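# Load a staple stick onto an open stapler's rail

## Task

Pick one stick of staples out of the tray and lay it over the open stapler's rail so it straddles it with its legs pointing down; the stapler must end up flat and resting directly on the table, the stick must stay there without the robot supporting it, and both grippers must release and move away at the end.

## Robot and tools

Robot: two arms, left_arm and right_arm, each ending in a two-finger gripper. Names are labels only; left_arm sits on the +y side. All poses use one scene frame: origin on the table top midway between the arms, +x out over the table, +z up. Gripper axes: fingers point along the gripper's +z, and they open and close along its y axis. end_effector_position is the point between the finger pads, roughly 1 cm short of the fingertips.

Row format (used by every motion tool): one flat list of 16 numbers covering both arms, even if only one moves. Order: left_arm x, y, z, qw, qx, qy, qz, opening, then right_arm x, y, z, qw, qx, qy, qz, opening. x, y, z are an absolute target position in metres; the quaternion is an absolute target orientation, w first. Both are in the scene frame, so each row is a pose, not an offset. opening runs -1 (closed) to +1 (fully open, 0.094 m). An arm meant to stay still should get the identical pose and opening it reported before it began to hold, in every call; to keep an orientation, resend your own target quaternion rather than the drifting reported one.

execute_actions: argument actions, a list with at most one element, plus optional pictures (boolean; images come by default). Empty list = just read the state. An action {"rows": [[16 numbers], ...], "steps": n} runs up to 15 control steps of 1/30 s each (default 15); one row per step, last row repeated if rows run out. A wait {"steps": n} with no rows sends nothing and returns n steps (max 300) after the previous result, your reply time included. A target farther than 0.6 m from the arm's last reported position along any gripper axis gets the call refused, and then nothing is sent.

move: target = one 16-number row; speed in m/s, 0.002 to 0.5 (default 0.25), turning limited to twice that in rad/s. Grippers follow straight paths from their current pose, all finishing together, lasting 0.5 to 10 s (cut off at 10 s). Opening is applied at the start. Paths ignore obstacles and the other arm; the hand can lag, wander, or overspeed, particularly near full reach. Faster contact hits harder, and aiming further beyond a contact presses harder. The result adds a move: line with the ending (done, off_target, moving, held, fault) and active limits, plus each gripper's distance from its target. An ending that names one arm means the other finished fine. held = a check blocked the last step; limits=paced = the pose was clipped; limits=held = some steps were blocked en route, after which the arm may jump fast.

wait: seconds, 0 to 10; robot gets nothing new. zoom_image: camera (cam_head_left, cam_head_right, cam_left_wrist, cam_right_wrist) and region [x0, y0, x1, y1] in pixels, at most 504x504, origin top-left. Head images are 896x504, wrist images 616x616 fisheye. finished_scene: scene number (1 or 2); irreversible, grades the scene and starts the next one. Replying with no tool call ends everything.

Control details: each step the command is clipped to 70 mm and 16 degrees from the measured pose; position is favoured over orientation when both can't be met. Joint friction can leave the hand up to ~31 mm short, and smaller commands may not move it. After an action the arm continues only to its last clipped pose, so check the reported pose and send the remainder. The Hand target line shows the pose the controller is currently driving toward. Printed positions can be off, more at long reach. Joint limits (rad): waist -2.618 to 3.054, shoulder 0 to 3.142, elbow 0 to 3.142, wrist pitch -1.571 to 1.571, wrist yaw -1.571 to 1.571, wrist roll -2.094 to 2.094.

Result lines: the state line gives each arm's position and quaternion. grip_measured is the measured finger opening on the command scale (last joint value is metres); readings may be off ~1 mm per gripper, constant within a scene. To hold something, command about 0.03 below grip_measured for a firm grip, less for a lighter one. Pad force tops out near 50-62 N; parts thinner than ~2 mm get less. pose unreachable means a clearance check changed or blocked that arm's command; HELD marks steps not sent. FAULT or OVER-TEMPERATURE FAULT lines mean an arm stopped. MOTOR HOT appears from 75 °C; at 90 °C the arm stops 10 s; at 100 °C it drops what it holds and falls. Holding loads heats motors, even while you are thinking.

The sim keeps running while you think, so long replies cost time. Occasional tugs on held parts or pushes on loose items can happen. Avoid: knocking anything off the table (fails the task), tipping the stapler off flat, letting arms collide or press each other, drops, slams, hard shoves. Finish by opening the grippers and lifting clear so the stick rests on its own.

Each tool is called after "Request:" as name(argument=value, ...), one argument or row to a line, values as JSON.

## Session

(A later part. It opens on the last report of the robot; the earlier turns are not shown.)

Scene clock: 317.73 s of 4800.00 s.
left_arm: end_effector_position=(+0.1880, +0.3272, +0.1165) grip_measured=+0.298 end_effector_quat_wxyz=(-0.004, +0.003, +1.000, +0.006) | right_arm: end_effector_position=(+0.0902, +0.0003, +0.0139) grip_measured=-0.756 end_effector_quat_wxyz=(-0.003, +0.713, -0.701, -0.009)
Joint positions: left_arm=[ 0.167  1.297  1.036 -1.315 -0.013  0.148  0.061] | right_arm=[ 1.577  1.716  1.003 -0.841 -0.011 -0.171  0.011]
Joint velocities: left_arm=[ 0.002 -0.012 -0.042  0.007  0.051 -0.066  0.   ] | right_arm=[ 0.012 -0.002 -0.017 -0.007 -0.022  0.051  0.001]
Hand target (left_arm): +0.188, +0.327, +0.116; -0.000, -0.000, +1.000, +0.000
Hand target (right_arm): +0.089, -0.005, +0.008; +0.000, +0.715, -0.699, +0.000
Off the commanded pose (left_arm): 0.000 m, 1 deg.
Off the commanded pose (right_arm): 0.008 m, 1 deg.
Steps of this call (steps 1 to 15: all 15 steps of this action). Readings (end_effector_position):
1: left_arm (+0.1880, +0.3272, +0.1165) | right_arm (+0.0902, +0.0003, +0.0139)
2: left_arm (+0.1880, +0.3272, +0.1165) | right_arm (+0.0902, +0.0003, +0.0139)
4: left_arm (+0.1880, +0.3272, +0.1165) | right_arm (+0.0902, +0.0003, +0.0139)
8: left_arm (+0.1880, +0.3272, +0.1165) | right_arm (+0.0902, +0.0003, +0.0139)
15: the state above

Request:
move(
  target=[0.188,0.3275,0.1165,0,0,1,0,0.3, 0.1,-0.01,0.09,0,-0.707,0.707,0,-0.785],
  speed=0.12,
)

Request:
move(
  target=[0.188,0.3275,0.1165,0,0,1,0,0.3, 0.42,-0.225,0.10,0,-0.707,0.707,0,-0.785],
  speed=0.2,
)

Request:
move(
  target=[0.188,0.3275,0.1165,0,0,1,0,0.3, 0.408,-0.222,0.044,0,-0.704,0.710,0,-0.785],
  speed=0.04,
)

Request:
zoom_image(
  camera="cam_right_wrist",
  region=[235, 260, 365, 390],
)

Scene clock: 331.60 s of 4800.00 s.
left_arm: end_effector_position=(+0.1880, +0.3272, +0.1165) grip_measured=+0.298 end_effector_quat_wxyz=(-0.004, +0.003, +1.000, +0.006) | right_arm: end_effector_position=(+0.0945, -0.0146, +0.0807) grip_measured=-0.756 end_effector_quat_wxyz=(+0.015, +0.708, -0.706, +0.004)
Joint positions: left_arm=[ 0.167  1.297  1.036 -1.315 -0.013  0.148  0.061] | right_arm=[ 1.554  1.619  1.176 -1.157 -0.011 -0.181  0.011]
Joint velocities: left_arm=[ 0.002  0.007 -0.007  0.037  0.037  0.007  0.   ] | right_arm=[ 0.022 -0.012  0.017 -0.051 -0.081  0.066  0.   ]
Hand target (left_arm): +0.188, +0.327, +0.116; -0.000, -0.000, +1.000, -0.000
Hand target (right_arm): +0.100, -0.011, +0.090; -0.000, +0.707, -0.707, +0.000
Off the commanded pose (left_arm): 0.000 m, 1 deg.
Off the commanded pose (right_arm): 0.012 m, 2 deg.
After step 90, 9.63 s passed at rest.
move: off_target (right_arm)

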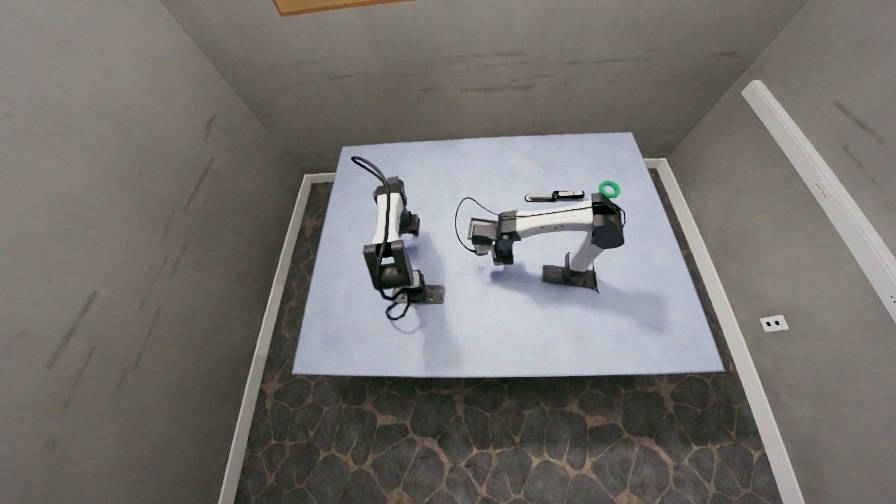

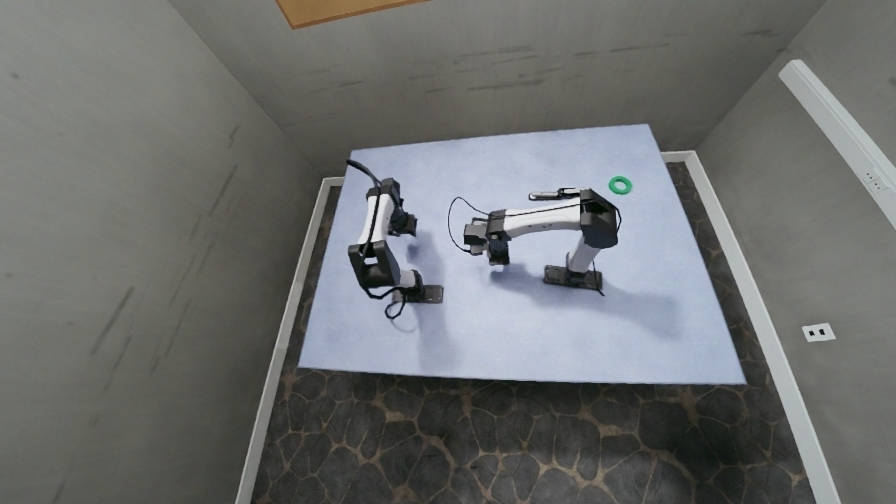

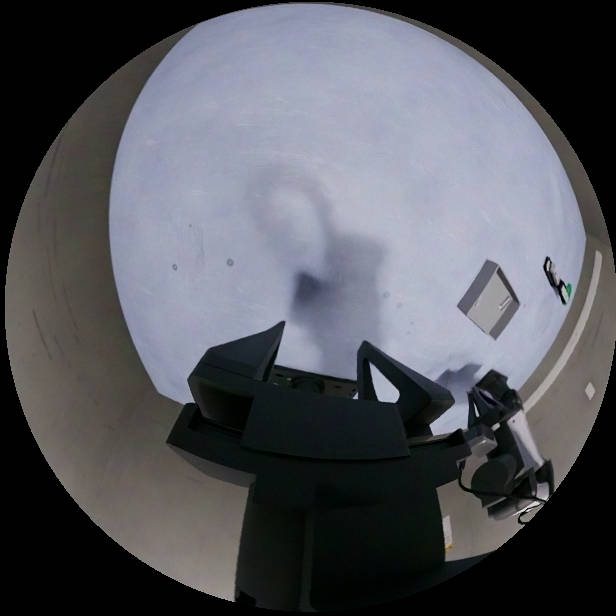

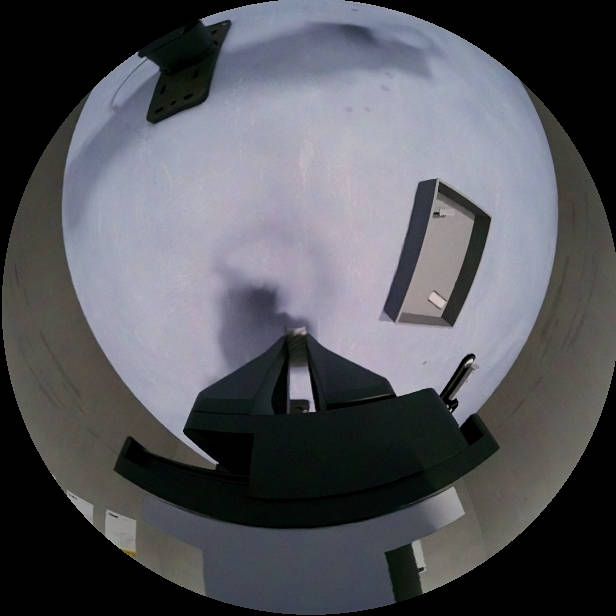

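Scene clock: 334.13 s of 4800.00 s.
left_arm: end_effector_position=(+0.1880, +0.3272, +0.1165) grip_measured=+0.298 end_effector_quat_wxyz=(-0.004, +0.003, +1.000, +0.006) | right_arm: end_effector_position=(+0.4174, -0.2298, +0.0998) grip_measured=-0.756 end_effector_quat_wxyz=(-0.006, +0.705, -0.709, +0.007)
Joint positions: left_arm=[ 0.167  1.297  1.036 -1.315 -0.013  0.149  0.061] | right_arm=[ 0.307  1.946  1.653 -1.258  0.004 -1.419  0.011]
Joint velocities: left_arm=[-0.002  0.017 -0.017 -0.037  0.066  0.051 -0.   ] | right_arm=[-0.007 -0.032 -0.032 -0.007  0.051 -0.051  0.001]
Hand target (left_arm): +0.188, +0.327, +0.116; -0.000, +0.000, +1.000, +0.000
Hand target (right_arm): +0.421, -0.228, +0.100; -0.008, +0.707, -0.707, +0.002
Off the commanded pose (left_arm): 0.000 m, 1 deg.
Off the commanded pose (right_arm): 0.005 m, 1 deg.
move: done

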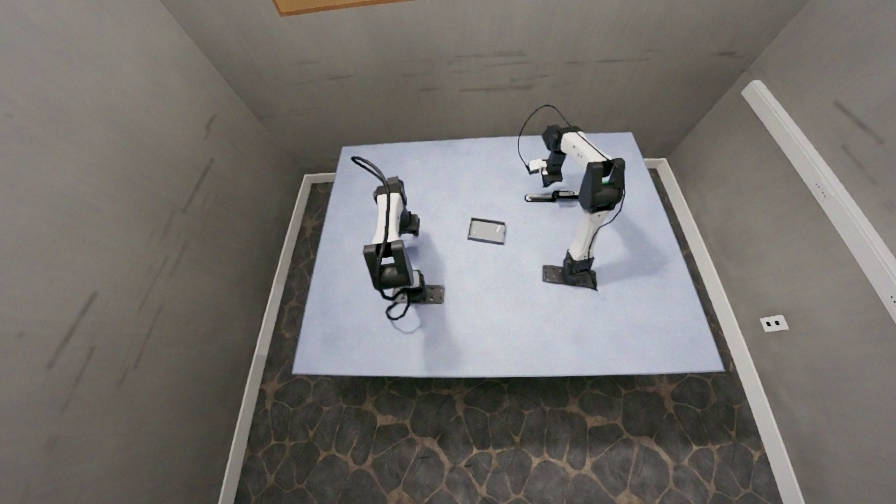

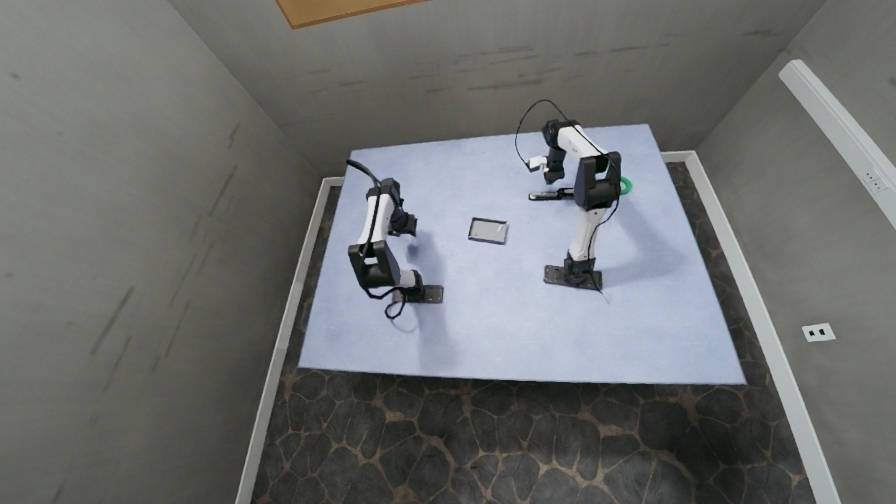

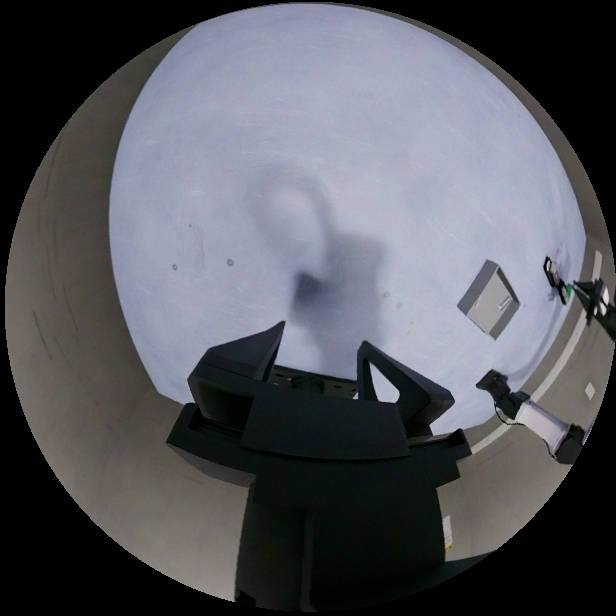

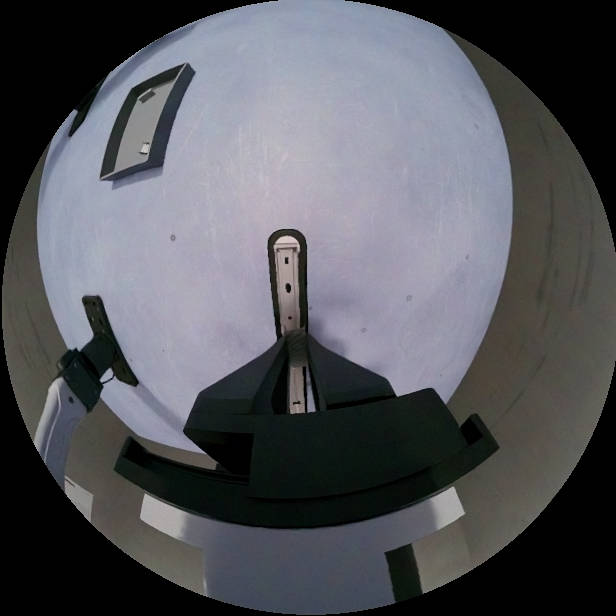

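Scene clock: 335.97 s of 4800.00 s.
left_arm: end_effector_position=(+0.1880, +0.3272, +0.1165) grip_measured=+0.298 end_effector_quat_wxyz=(-0.004, +0.003, +1.000, +0.006) | right_arm: end_effector_position=(+0.4136, -0.2251, +0.0569) grip_measured=-0.756 end_effector_quat_wxyz=(-0.012, +0.703, -0.711, +0.011)
Joint positions: left_arm=[ 0.167  1.297  1.036 -1.315 -0.013  0.149  0.061] | right_arm=[ 0.321  1.946  1.481 -1.074  0.004 -1.4    0.011]
Joint velocities: left_arm=[-0.002 -0.002  0.017  0.066 -0.051 -0.037 -0.   ] | right_arm=[-0.017 -0.012  0.012 -0.007  0.066 -0.051  0.   ]
Hand target (left_arm): +0.188, +0.327, +0.116; -0.000, -0.000, +1.000, +0.000
Hand target (right_arm): +0.408, -0.222, +0.044; +0.000, +0.704, -0.710, -0.000
Off the commanded pose (left_arm): 0.000 m, 1 deg.
Off the commanded pose (right_arm): 0.014 m, 2 deg.
move: off_target (right_arm)

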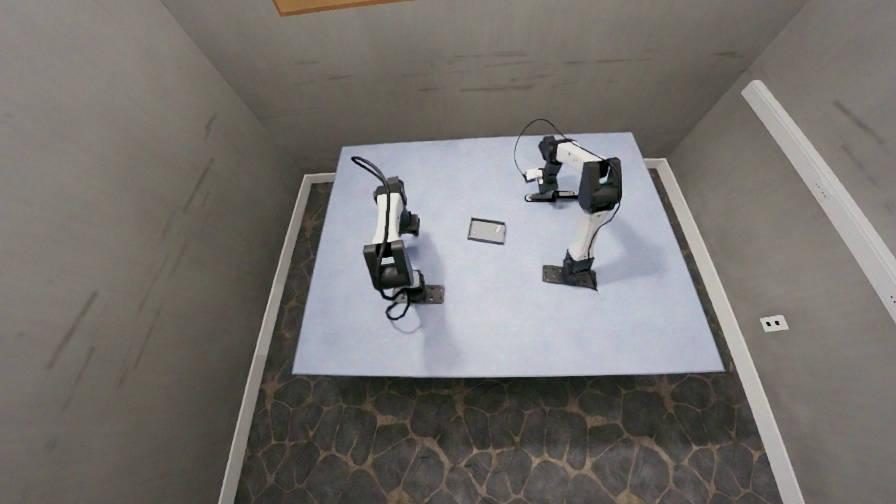

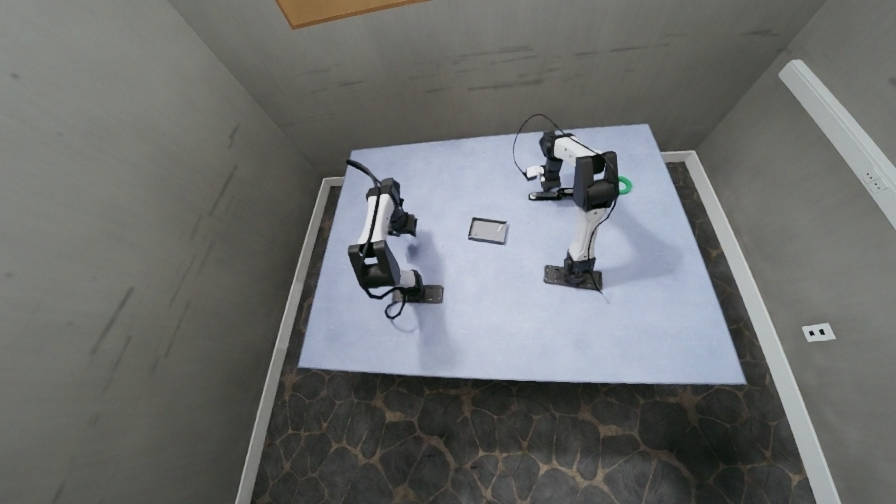

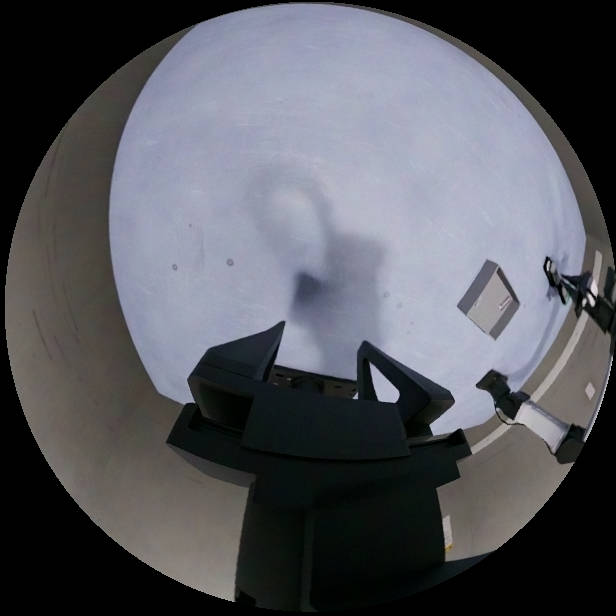

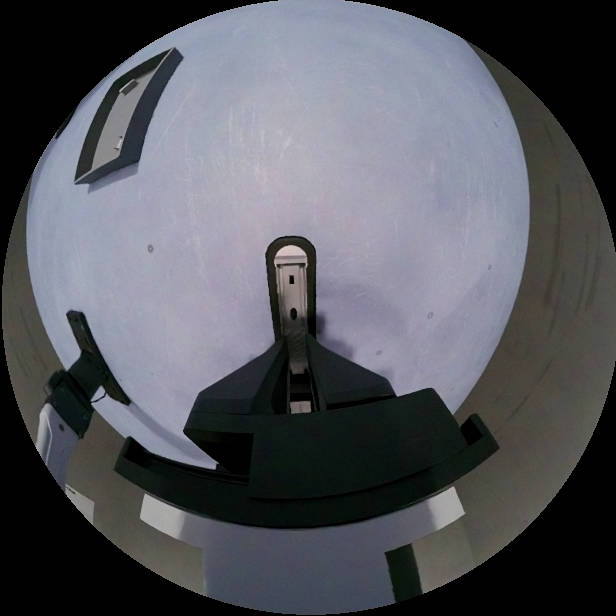

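Region (235, 260, 365, 390) of cam_right_wrist's 616x616 image, scaled by 3.877, with more detail than that image has.

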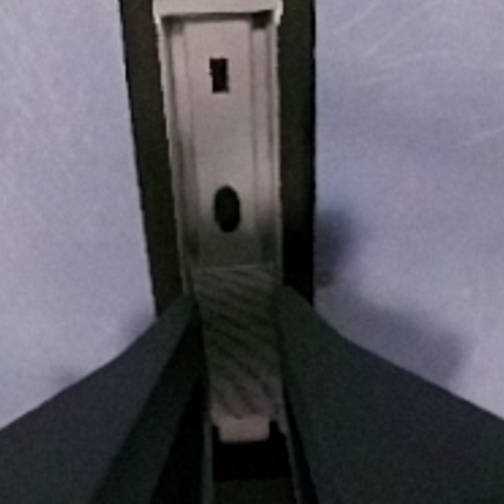

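Use ramped rows (continuous command, no reset).

Request:
execute_actions(
  actions=[
    {"rows":[[0.188,0.3275,0.1165,0,0,1,0,0.3, 0.4075,-0.222,0.042,0,-0.704,0.710,0,-0.785],[0.188,0.3275,0.1165,0,0,1,0,0.3, 0.4075,-0.222,0.042,0,-0.704,0.710,0,-0.785],[0.188,0.3275,0.1165,0,0,1,0,0.3, 0.407,-0.222,0.040,0,-0.704,0.710,0,-0.785],[0.188,0.3275,0.1165,0,0,1,0,0.3, 0.407,-0.222,0.040,0,-0.704,0.710,0,-0.785],[0.188,0.3275,0.1165,0,0,1,0,0.3, 0.407,-0.222,0.038,0,-0.704,0.710,0,-0.785],[0.188,0.3275,0.1165,0,0,1,0,0.3, 0.407,-0.222,0.038,0,-0.704,0.710,0,-0.785],[0.188,0.3275,0.1165,0,0,1,0,0.3, 0.407,-0.222,0.036,0,-0.704,0.710,0,-0.785]]},
  ],
)

Request:
zoom_image(
  camera="cam_right_wrist",
  region=[250, 280, 340, 370],
)

Scene clock: 350.90 s of 4800.00 s.
left_arm: end_effector_position=(+0.1880, +0.3272, +0.1165) grip_measured=+0.298 end_effector_quat_wxyz=(-0.004, +0.003, +1.000, +0.006) | right_arm: end_effector_position=(+0.4117, -0.2254, +0.0463) grip_measured=-0.756 end_effector_quat_wxyz=(-0.008, +0.703, -0.711, +0.008)
Joint positions: left_arm=[ 0.167  1.297  1.036 -1.315 -0.013  0.149  0.061] | right_arm=[ 0.321  1.957  1.452 -1.044  0.004 -1.399  0.011]
Joint velocities: left_arm=[ 0.002 -0.002  0.002 -0.037  0.066 -0.037  0.001] | right_arm=[-0.002 -0.002 -0.012 -0.037  0.022  0.037 -0.   ]
Hand target (left_arm): +0.188, +0.327, +0.116; -0.000, -0.000, +1.000, +0.000
Hand target (right_arm): +0.407, -0.222, +0.036; +0.000, +0.704, -0.710, -0.000
Off the commanded pose (left_arm): 0.000 m, 1 deg.
Off the commanded pose (right_arm): 0.012 m, 1 deg.
Steps of this call (steps 1 to 90: nothing new was sent; then 11.43 s passed at rest; steps 91 to 105: all 15 steps of this action). Readings (end_effector_position):
91: left_arm (+0.1880, +0.3272, +0.1165) | right_arm (+0.4141, -0.2250, +0.0568)
92: left_arm (+0.1880, +0.3272, +0.1165) | right_arm (+0.4141, -0.2250, +0.0563)
94: left_arm (+0.1880, +0.3272, +0.1165) | right_arm (+0.4131, -0.2252, +0.0544)
98: left_arm (+0.1880, +0.3272, +0.1165) | right_arm (+0.4110, -0.2255, +0.0501)
105: the state above

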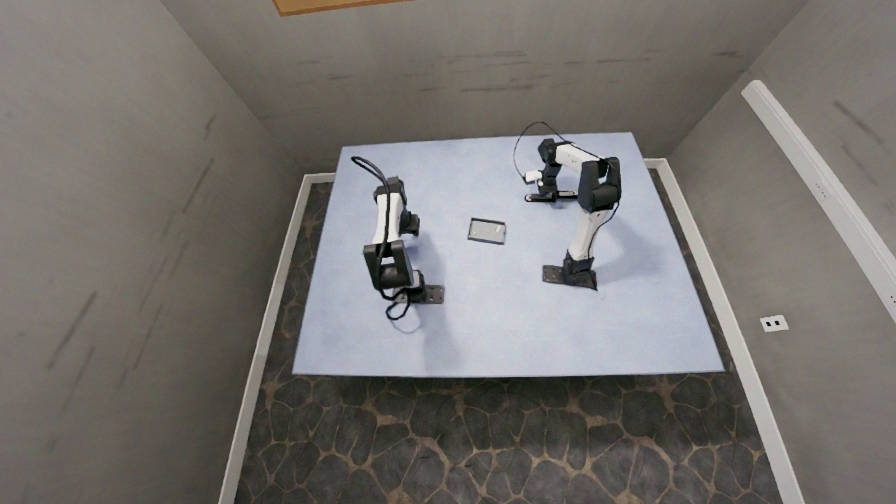

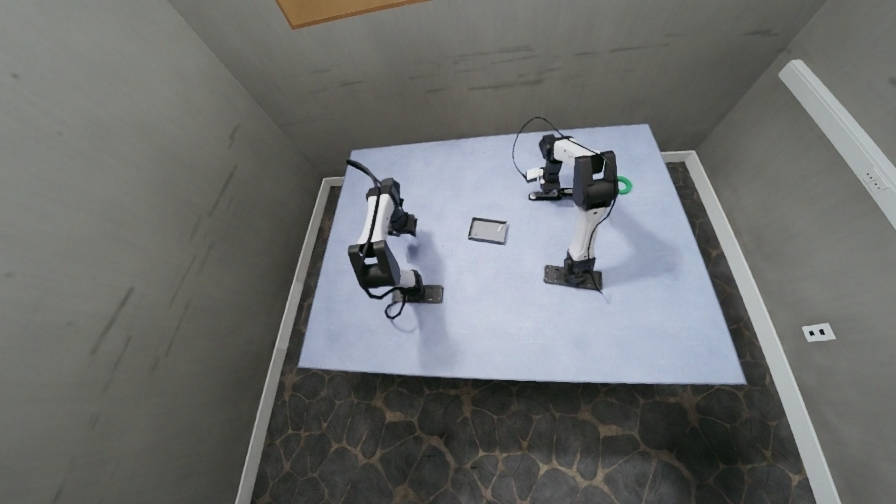

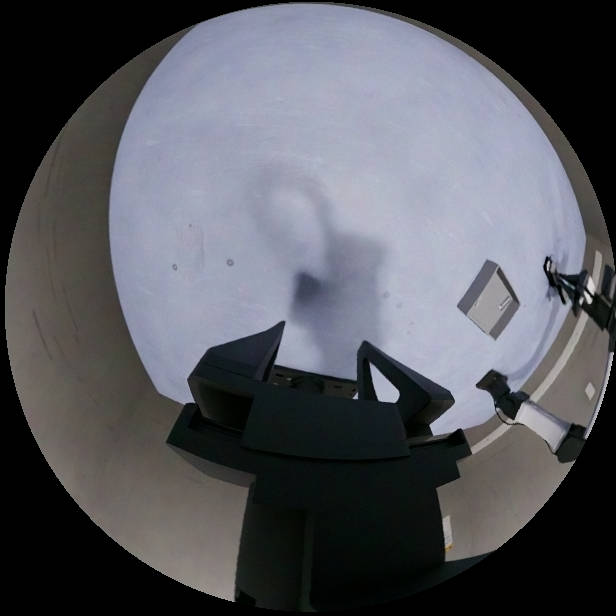

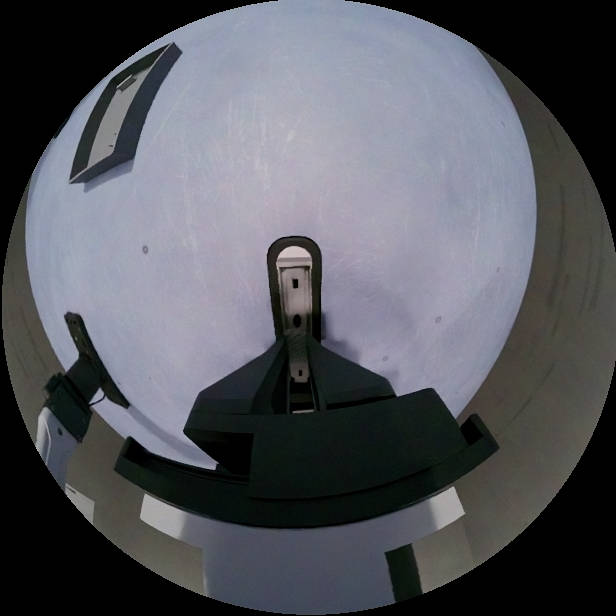

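Region (250, 280, 340, 370) of cam_right_wrist's 616x616 image, scaled by 5.600, with more detail than that image has.

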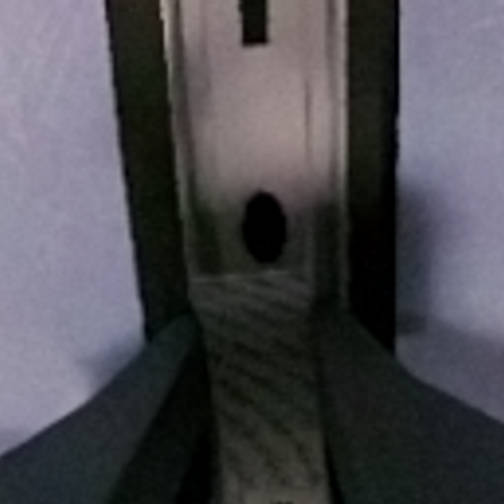

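Request:
execute_actions(
  actions=[],
)

Request:
zoom_image(
  camera="cam_right_wrist",
  region=[250,280,340,370],
)

Scene clock: 372.63 s of 4800.00 s.
left_arm: end_effector_position=(+0.1880, +0.3272, +0.1165) grip_measured=+0.298 end_effector_quat_wxyz=(-0.004, +0.003, +1.000, +0.006) | right_arm: end_effector_position=(+0.4125, -0.2252, +0.0463) grip_measured=-0.756 end_effector_quat_wxyz=(-0.009, +0.703, -0.711, +0.009)
Joint positions: left_arm=[ 0.167  1.297  1.036 -1.315 -0.013  0.149  0.061] | right_arm=[ 0.321  1.957  1.452 -1.04   0.004 -1.399  0.011]
Joint velocities: left_arm=[-0.017 -0.007  0.002 -0.037  0.007 -0.022 -0.001] | right_arm=[-0.012  0.007  0.012 -0.022 -0.051  0.051  0.   ]
Hand target (left_arm): +0.188, +0.327, +0.116; -0.000, -0.000, +1.000, +0.000
Hand target (right_arm): +0.407, -0.222, +0.036; -0.000, +0.704, -0.710, +0.000
Off the commanded pose (left_arm): 0.000 m, 1 deg.
Off the commanded pose (right_arm): 0.012 m, 2 deg.
Steps of this call (steps 1 to 90: nothing new was sent; then 18.73 s passed at rest). Readings (end_effector_position):
1: left_arm (+0.1880, +0.3272, +0.1165) | right_arm (+0.4119, -0.2254, +0.0463)
2: left_arm (+0.1880, +0.3272, +0.1165) | right_arm (+0.4121, -0.2253, +0.0463)
4: left_arm (+0.1880, +0.3272, +0.1165) | right_arm (+0.4123, -0.2253, +0.0463)
8: left_arm (+0.1880, +0.3272, +0.1165) | right_arm (+0.4124, -0.2253, +0.0463)
90: the state above

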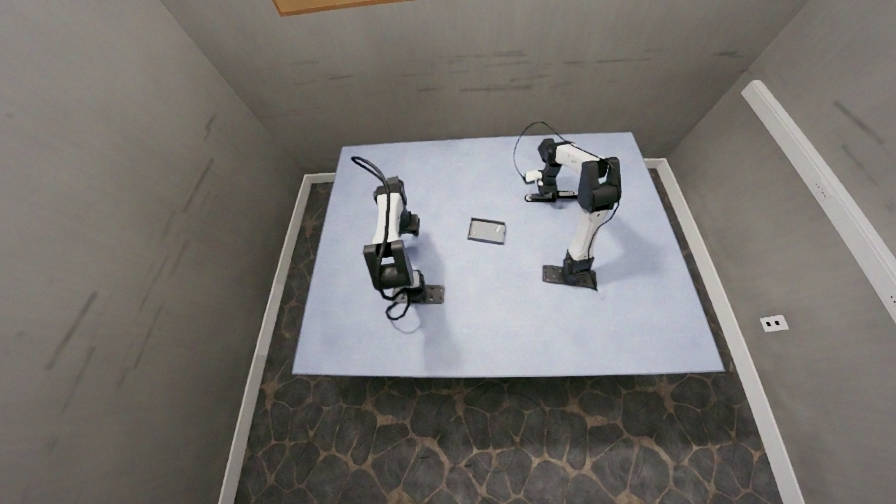

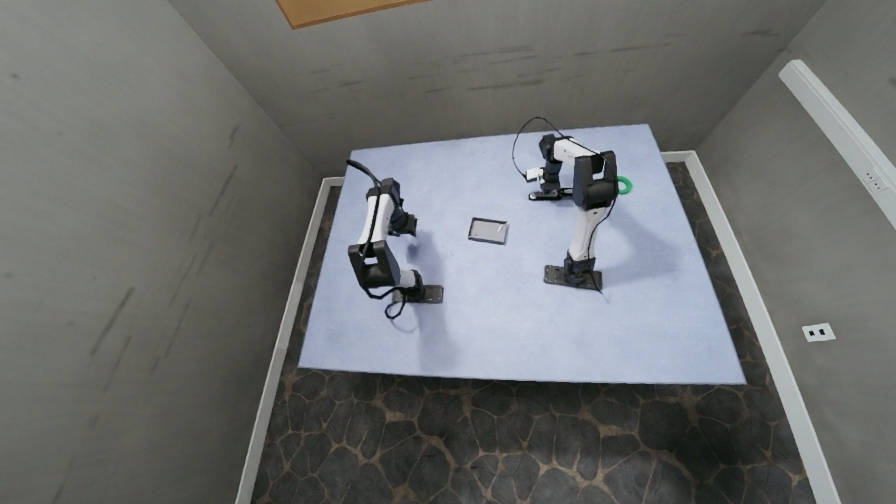

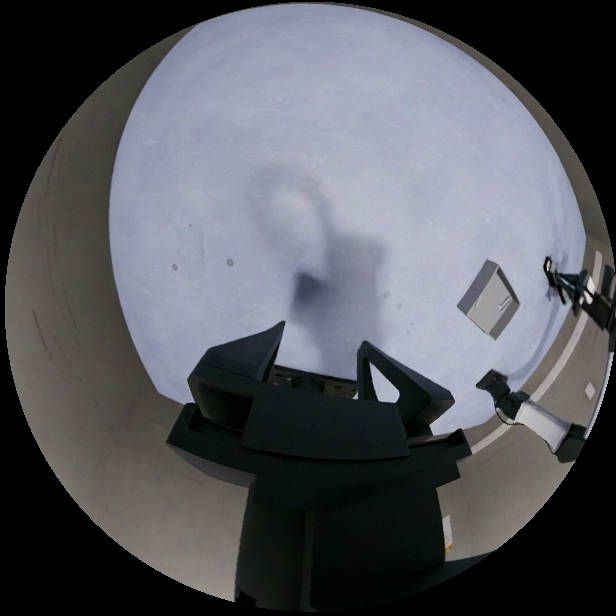

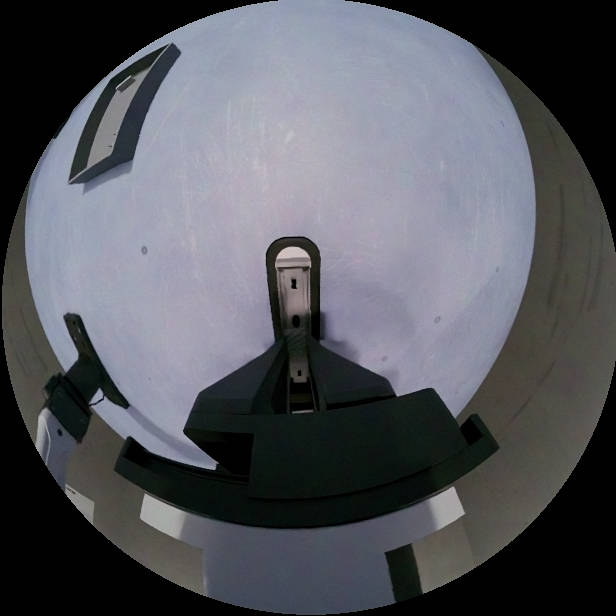

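Region (250, 280, 340, 370) of cam_right_wrist's 616x616 image, scaled by 5.600, with more detail than that image has.

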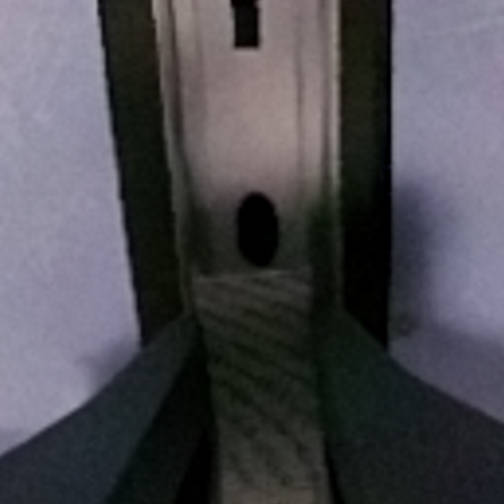

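Request:
execute_actions(
  actions=[
    {"rows":[[0.188,0.3275,0.1165,0,0,1,0,0.3,0.409,-0.222,0.034,0,-0.704,0.710,0,-0.785],[0.188,0.3275,0.1165,0,0,1,0,0.3,0.409,-0.222,0.034,0,-0.704,0.710,0,-0.785],[0.188,0.3275,0.1165,0,0,1,0,0.3,0.409,-0.222,0.033,0,-0.704,0.710,0,-0.785],[0.188,0.3275,0.1165,0,0,1,0,0.3,0.409,-0.222,0.032,0,-0.704,0.710,0,-0.785]]},
  ],
)

Request:
execute_actions(
  actions=[],
)

Request:
zoom_image(
  camera="cam_right_wrist",
  region=[250,280,340,370],
)

Scene clock: 383.33 s of 4800.00 s.
left_arm: end_effector_position=(+0.1880, +0.3272, +0.1165) grip_measured=+0.298 end_effector_quat_wxyz=(-0.004, +0.003, +1.000, +0.006) | right_arm: end_effector_position=(+0.4151, -0.2248, +0.0464) grip_measured=-0.756 end_effector_quat_wxyz=(-0.014, +0.703, -0.711, +0.012)
Joint positions: left_arm=[ 0.167  1.297  1.036 -1.315 -0.013  0.149  0.061] | right_arm=[ 0.321  1.957  1.452 -1.03   0.004 -1.399  0.011]
Joint velocities: left_arm=[-0.017 -0.002 -0.002 -0.007 -0.037 -0.051 -0.   ] | right_arm=[ 0.007 -0.017  0.007  0.066  0.051 -0.051  0.002]
Hand target (left_arm): +0.188, +0.327, +0.116; -0.000, -0.000, +1.000, +0.000
Hand target (right_arm): +0.409, -0.222, +0.032; +0.000, +0.704, -0.710, +0.000
Off the commanded pose (left_arm): 0.000 m, 1 deg.
Off the commanded pose (right_arm): 0.016 m, 2 deg.
Steps of this call (steps 1 to 90: nothing new was sent; then 7.20 s passed at rest; steps 91 to 105: all 15 steps of this action). Readings (end_effector_position):
91: left_arm (+0.1880, +0.3272, +0.1165) | right_arm (+0.4126, -0.2252, +0.0463)
92: left_arm (+0.1880, +0.3272, +0.1165) | right_arm (+0.4128, -0.2252, +0.0463)
94: left_arm (+0.1880, +0.3272, +0.1165) | right_arm (+0.4134, -0.2251, +0.0463)
98: left_arm (+0.1880, +0.3272, +0.1165) | right_arm (+0.4146, -0.2249, +0.0464)
105: the state above

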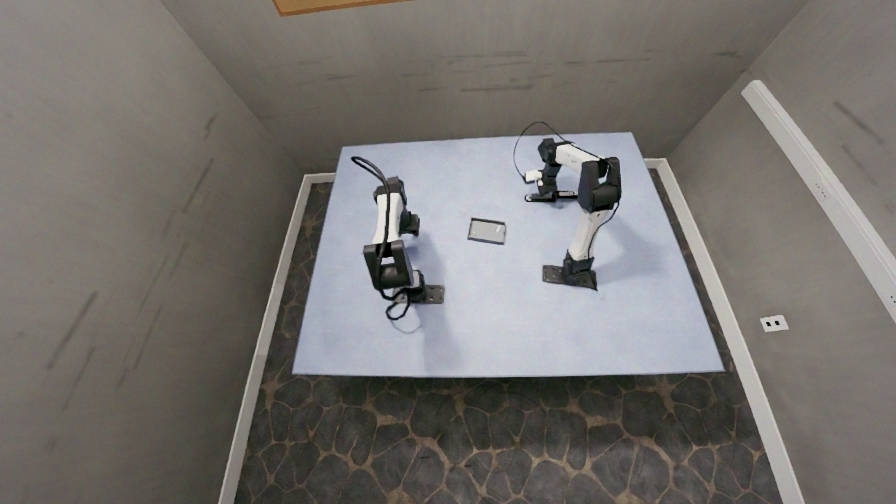

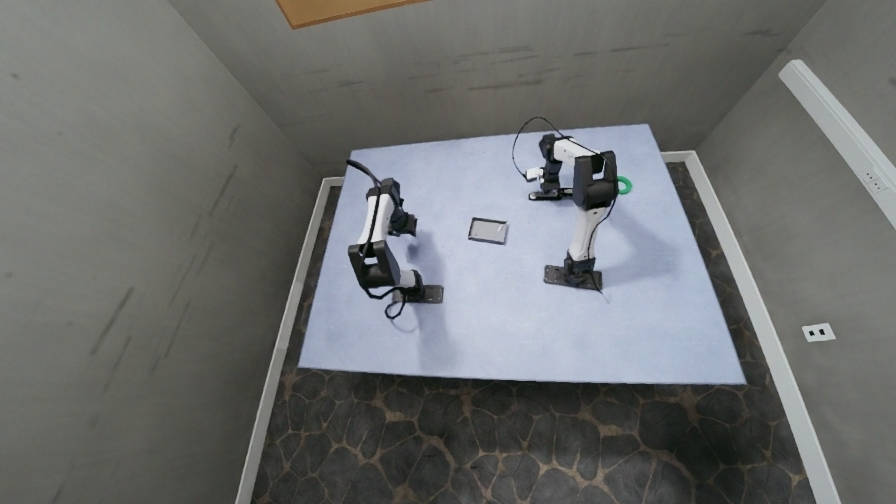

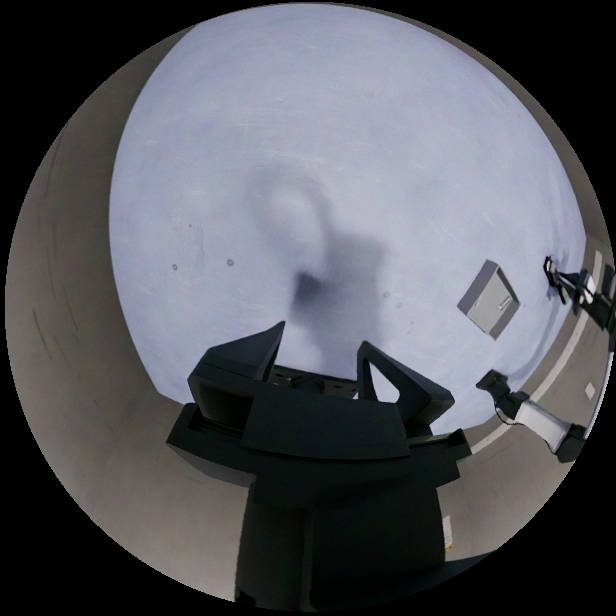

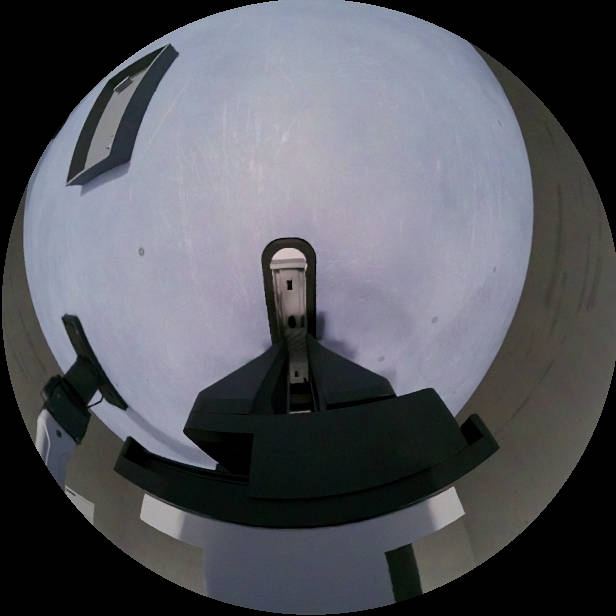

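Scene clock: 383.33 s of 4800.00 s.
left_arm: end_effector_position=(+0.1880, +0.3272, +0.1165) grip_measured=+0.298 end_effector_quat_wxyz=(-0.004, +0.003, +1.000, +0.006) | right_arm: end_effector_position=(+0.4151, -0.2248, +0.0464) grip_measured=-0.756 end_effector_quat_wxyz=(-0.014, +0.703, -0.711, +0.012)
Joint positions: left_arm=[ 0.167  1.297  1.036 -1.315 -0.013  0.149  0.061] | right_arm=[ 0.321  1.957  1.452 -1.03   0.004 -1.399  0.011]
Joint velocities: left_arm=[-0.017 -0.002 -0.002 -0.007 -0.037 -0.051 -0.   ] | right_arm=[ 0.007 -0.017  0.007  0.066  0.051 -0.051  0.002]
Hand target (left_arm): +0.188, +0.327, +0.116; -0.000, -0.000, +1.000, +0.000
Hand target (right_arm): +0.409, -0.222, +0.032; +0.000, +0.704, -0.710, +0.000
Off the commanded pose (left_arm): 0.000 m, 1 deg.
Off the commanded pose (right_arm): 0.016 m, 2 deg.

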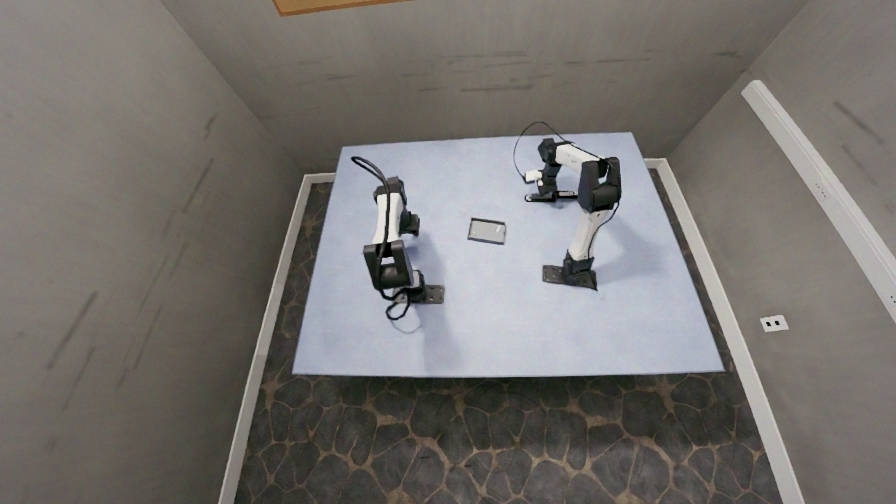

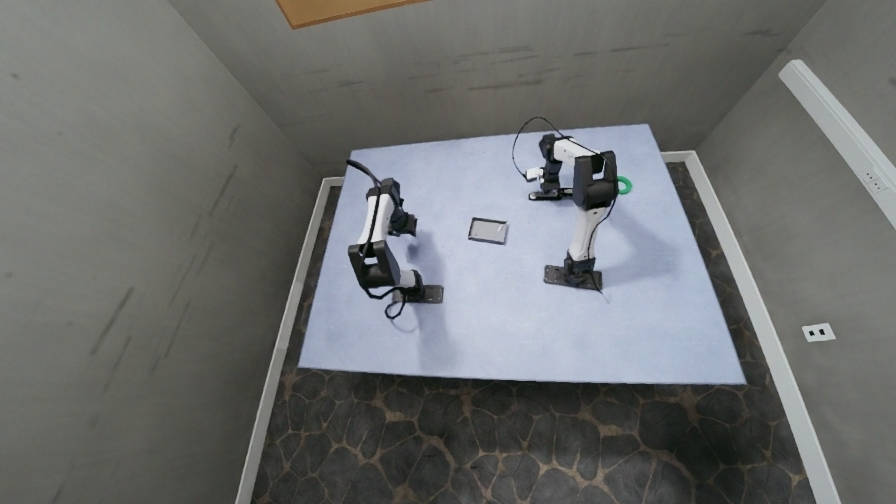

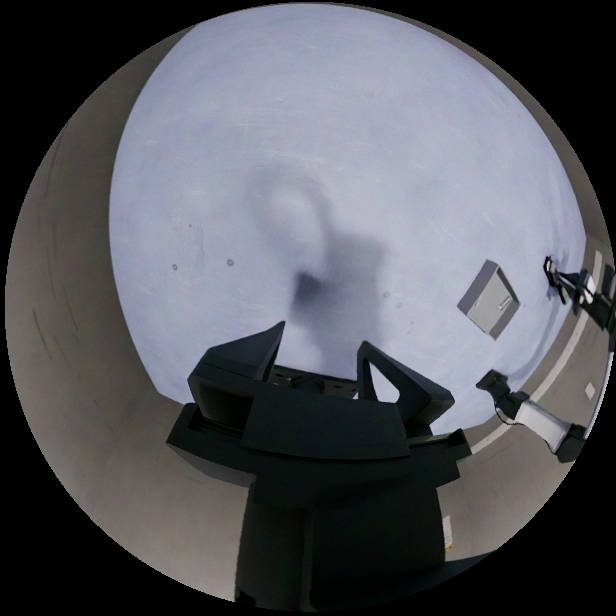

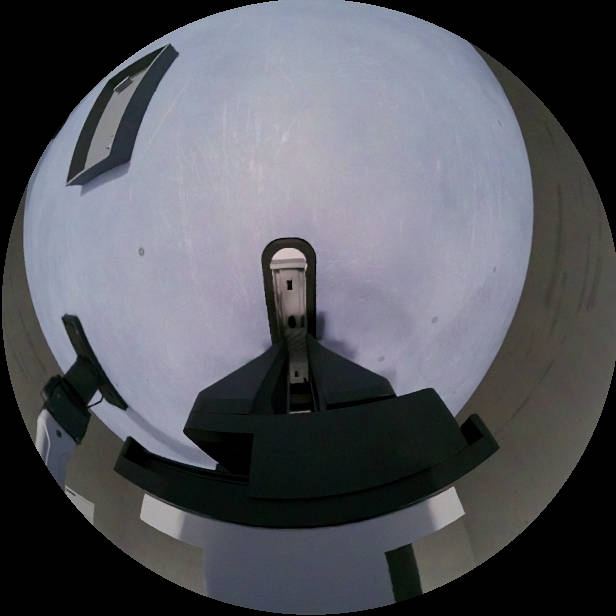

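Region (250, 280, 340, 370) of cam_right_wrist's 616x616 image, scaled by 5.600, with more detail than that image has.

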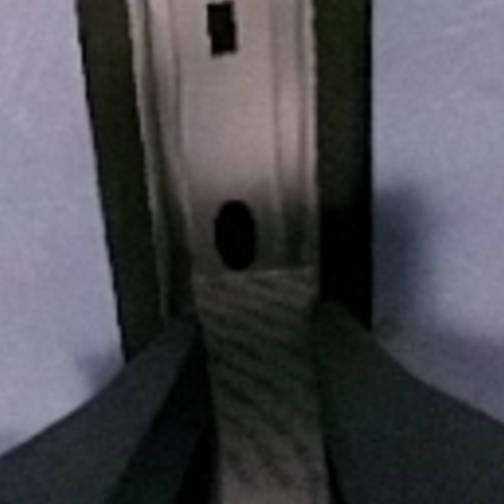

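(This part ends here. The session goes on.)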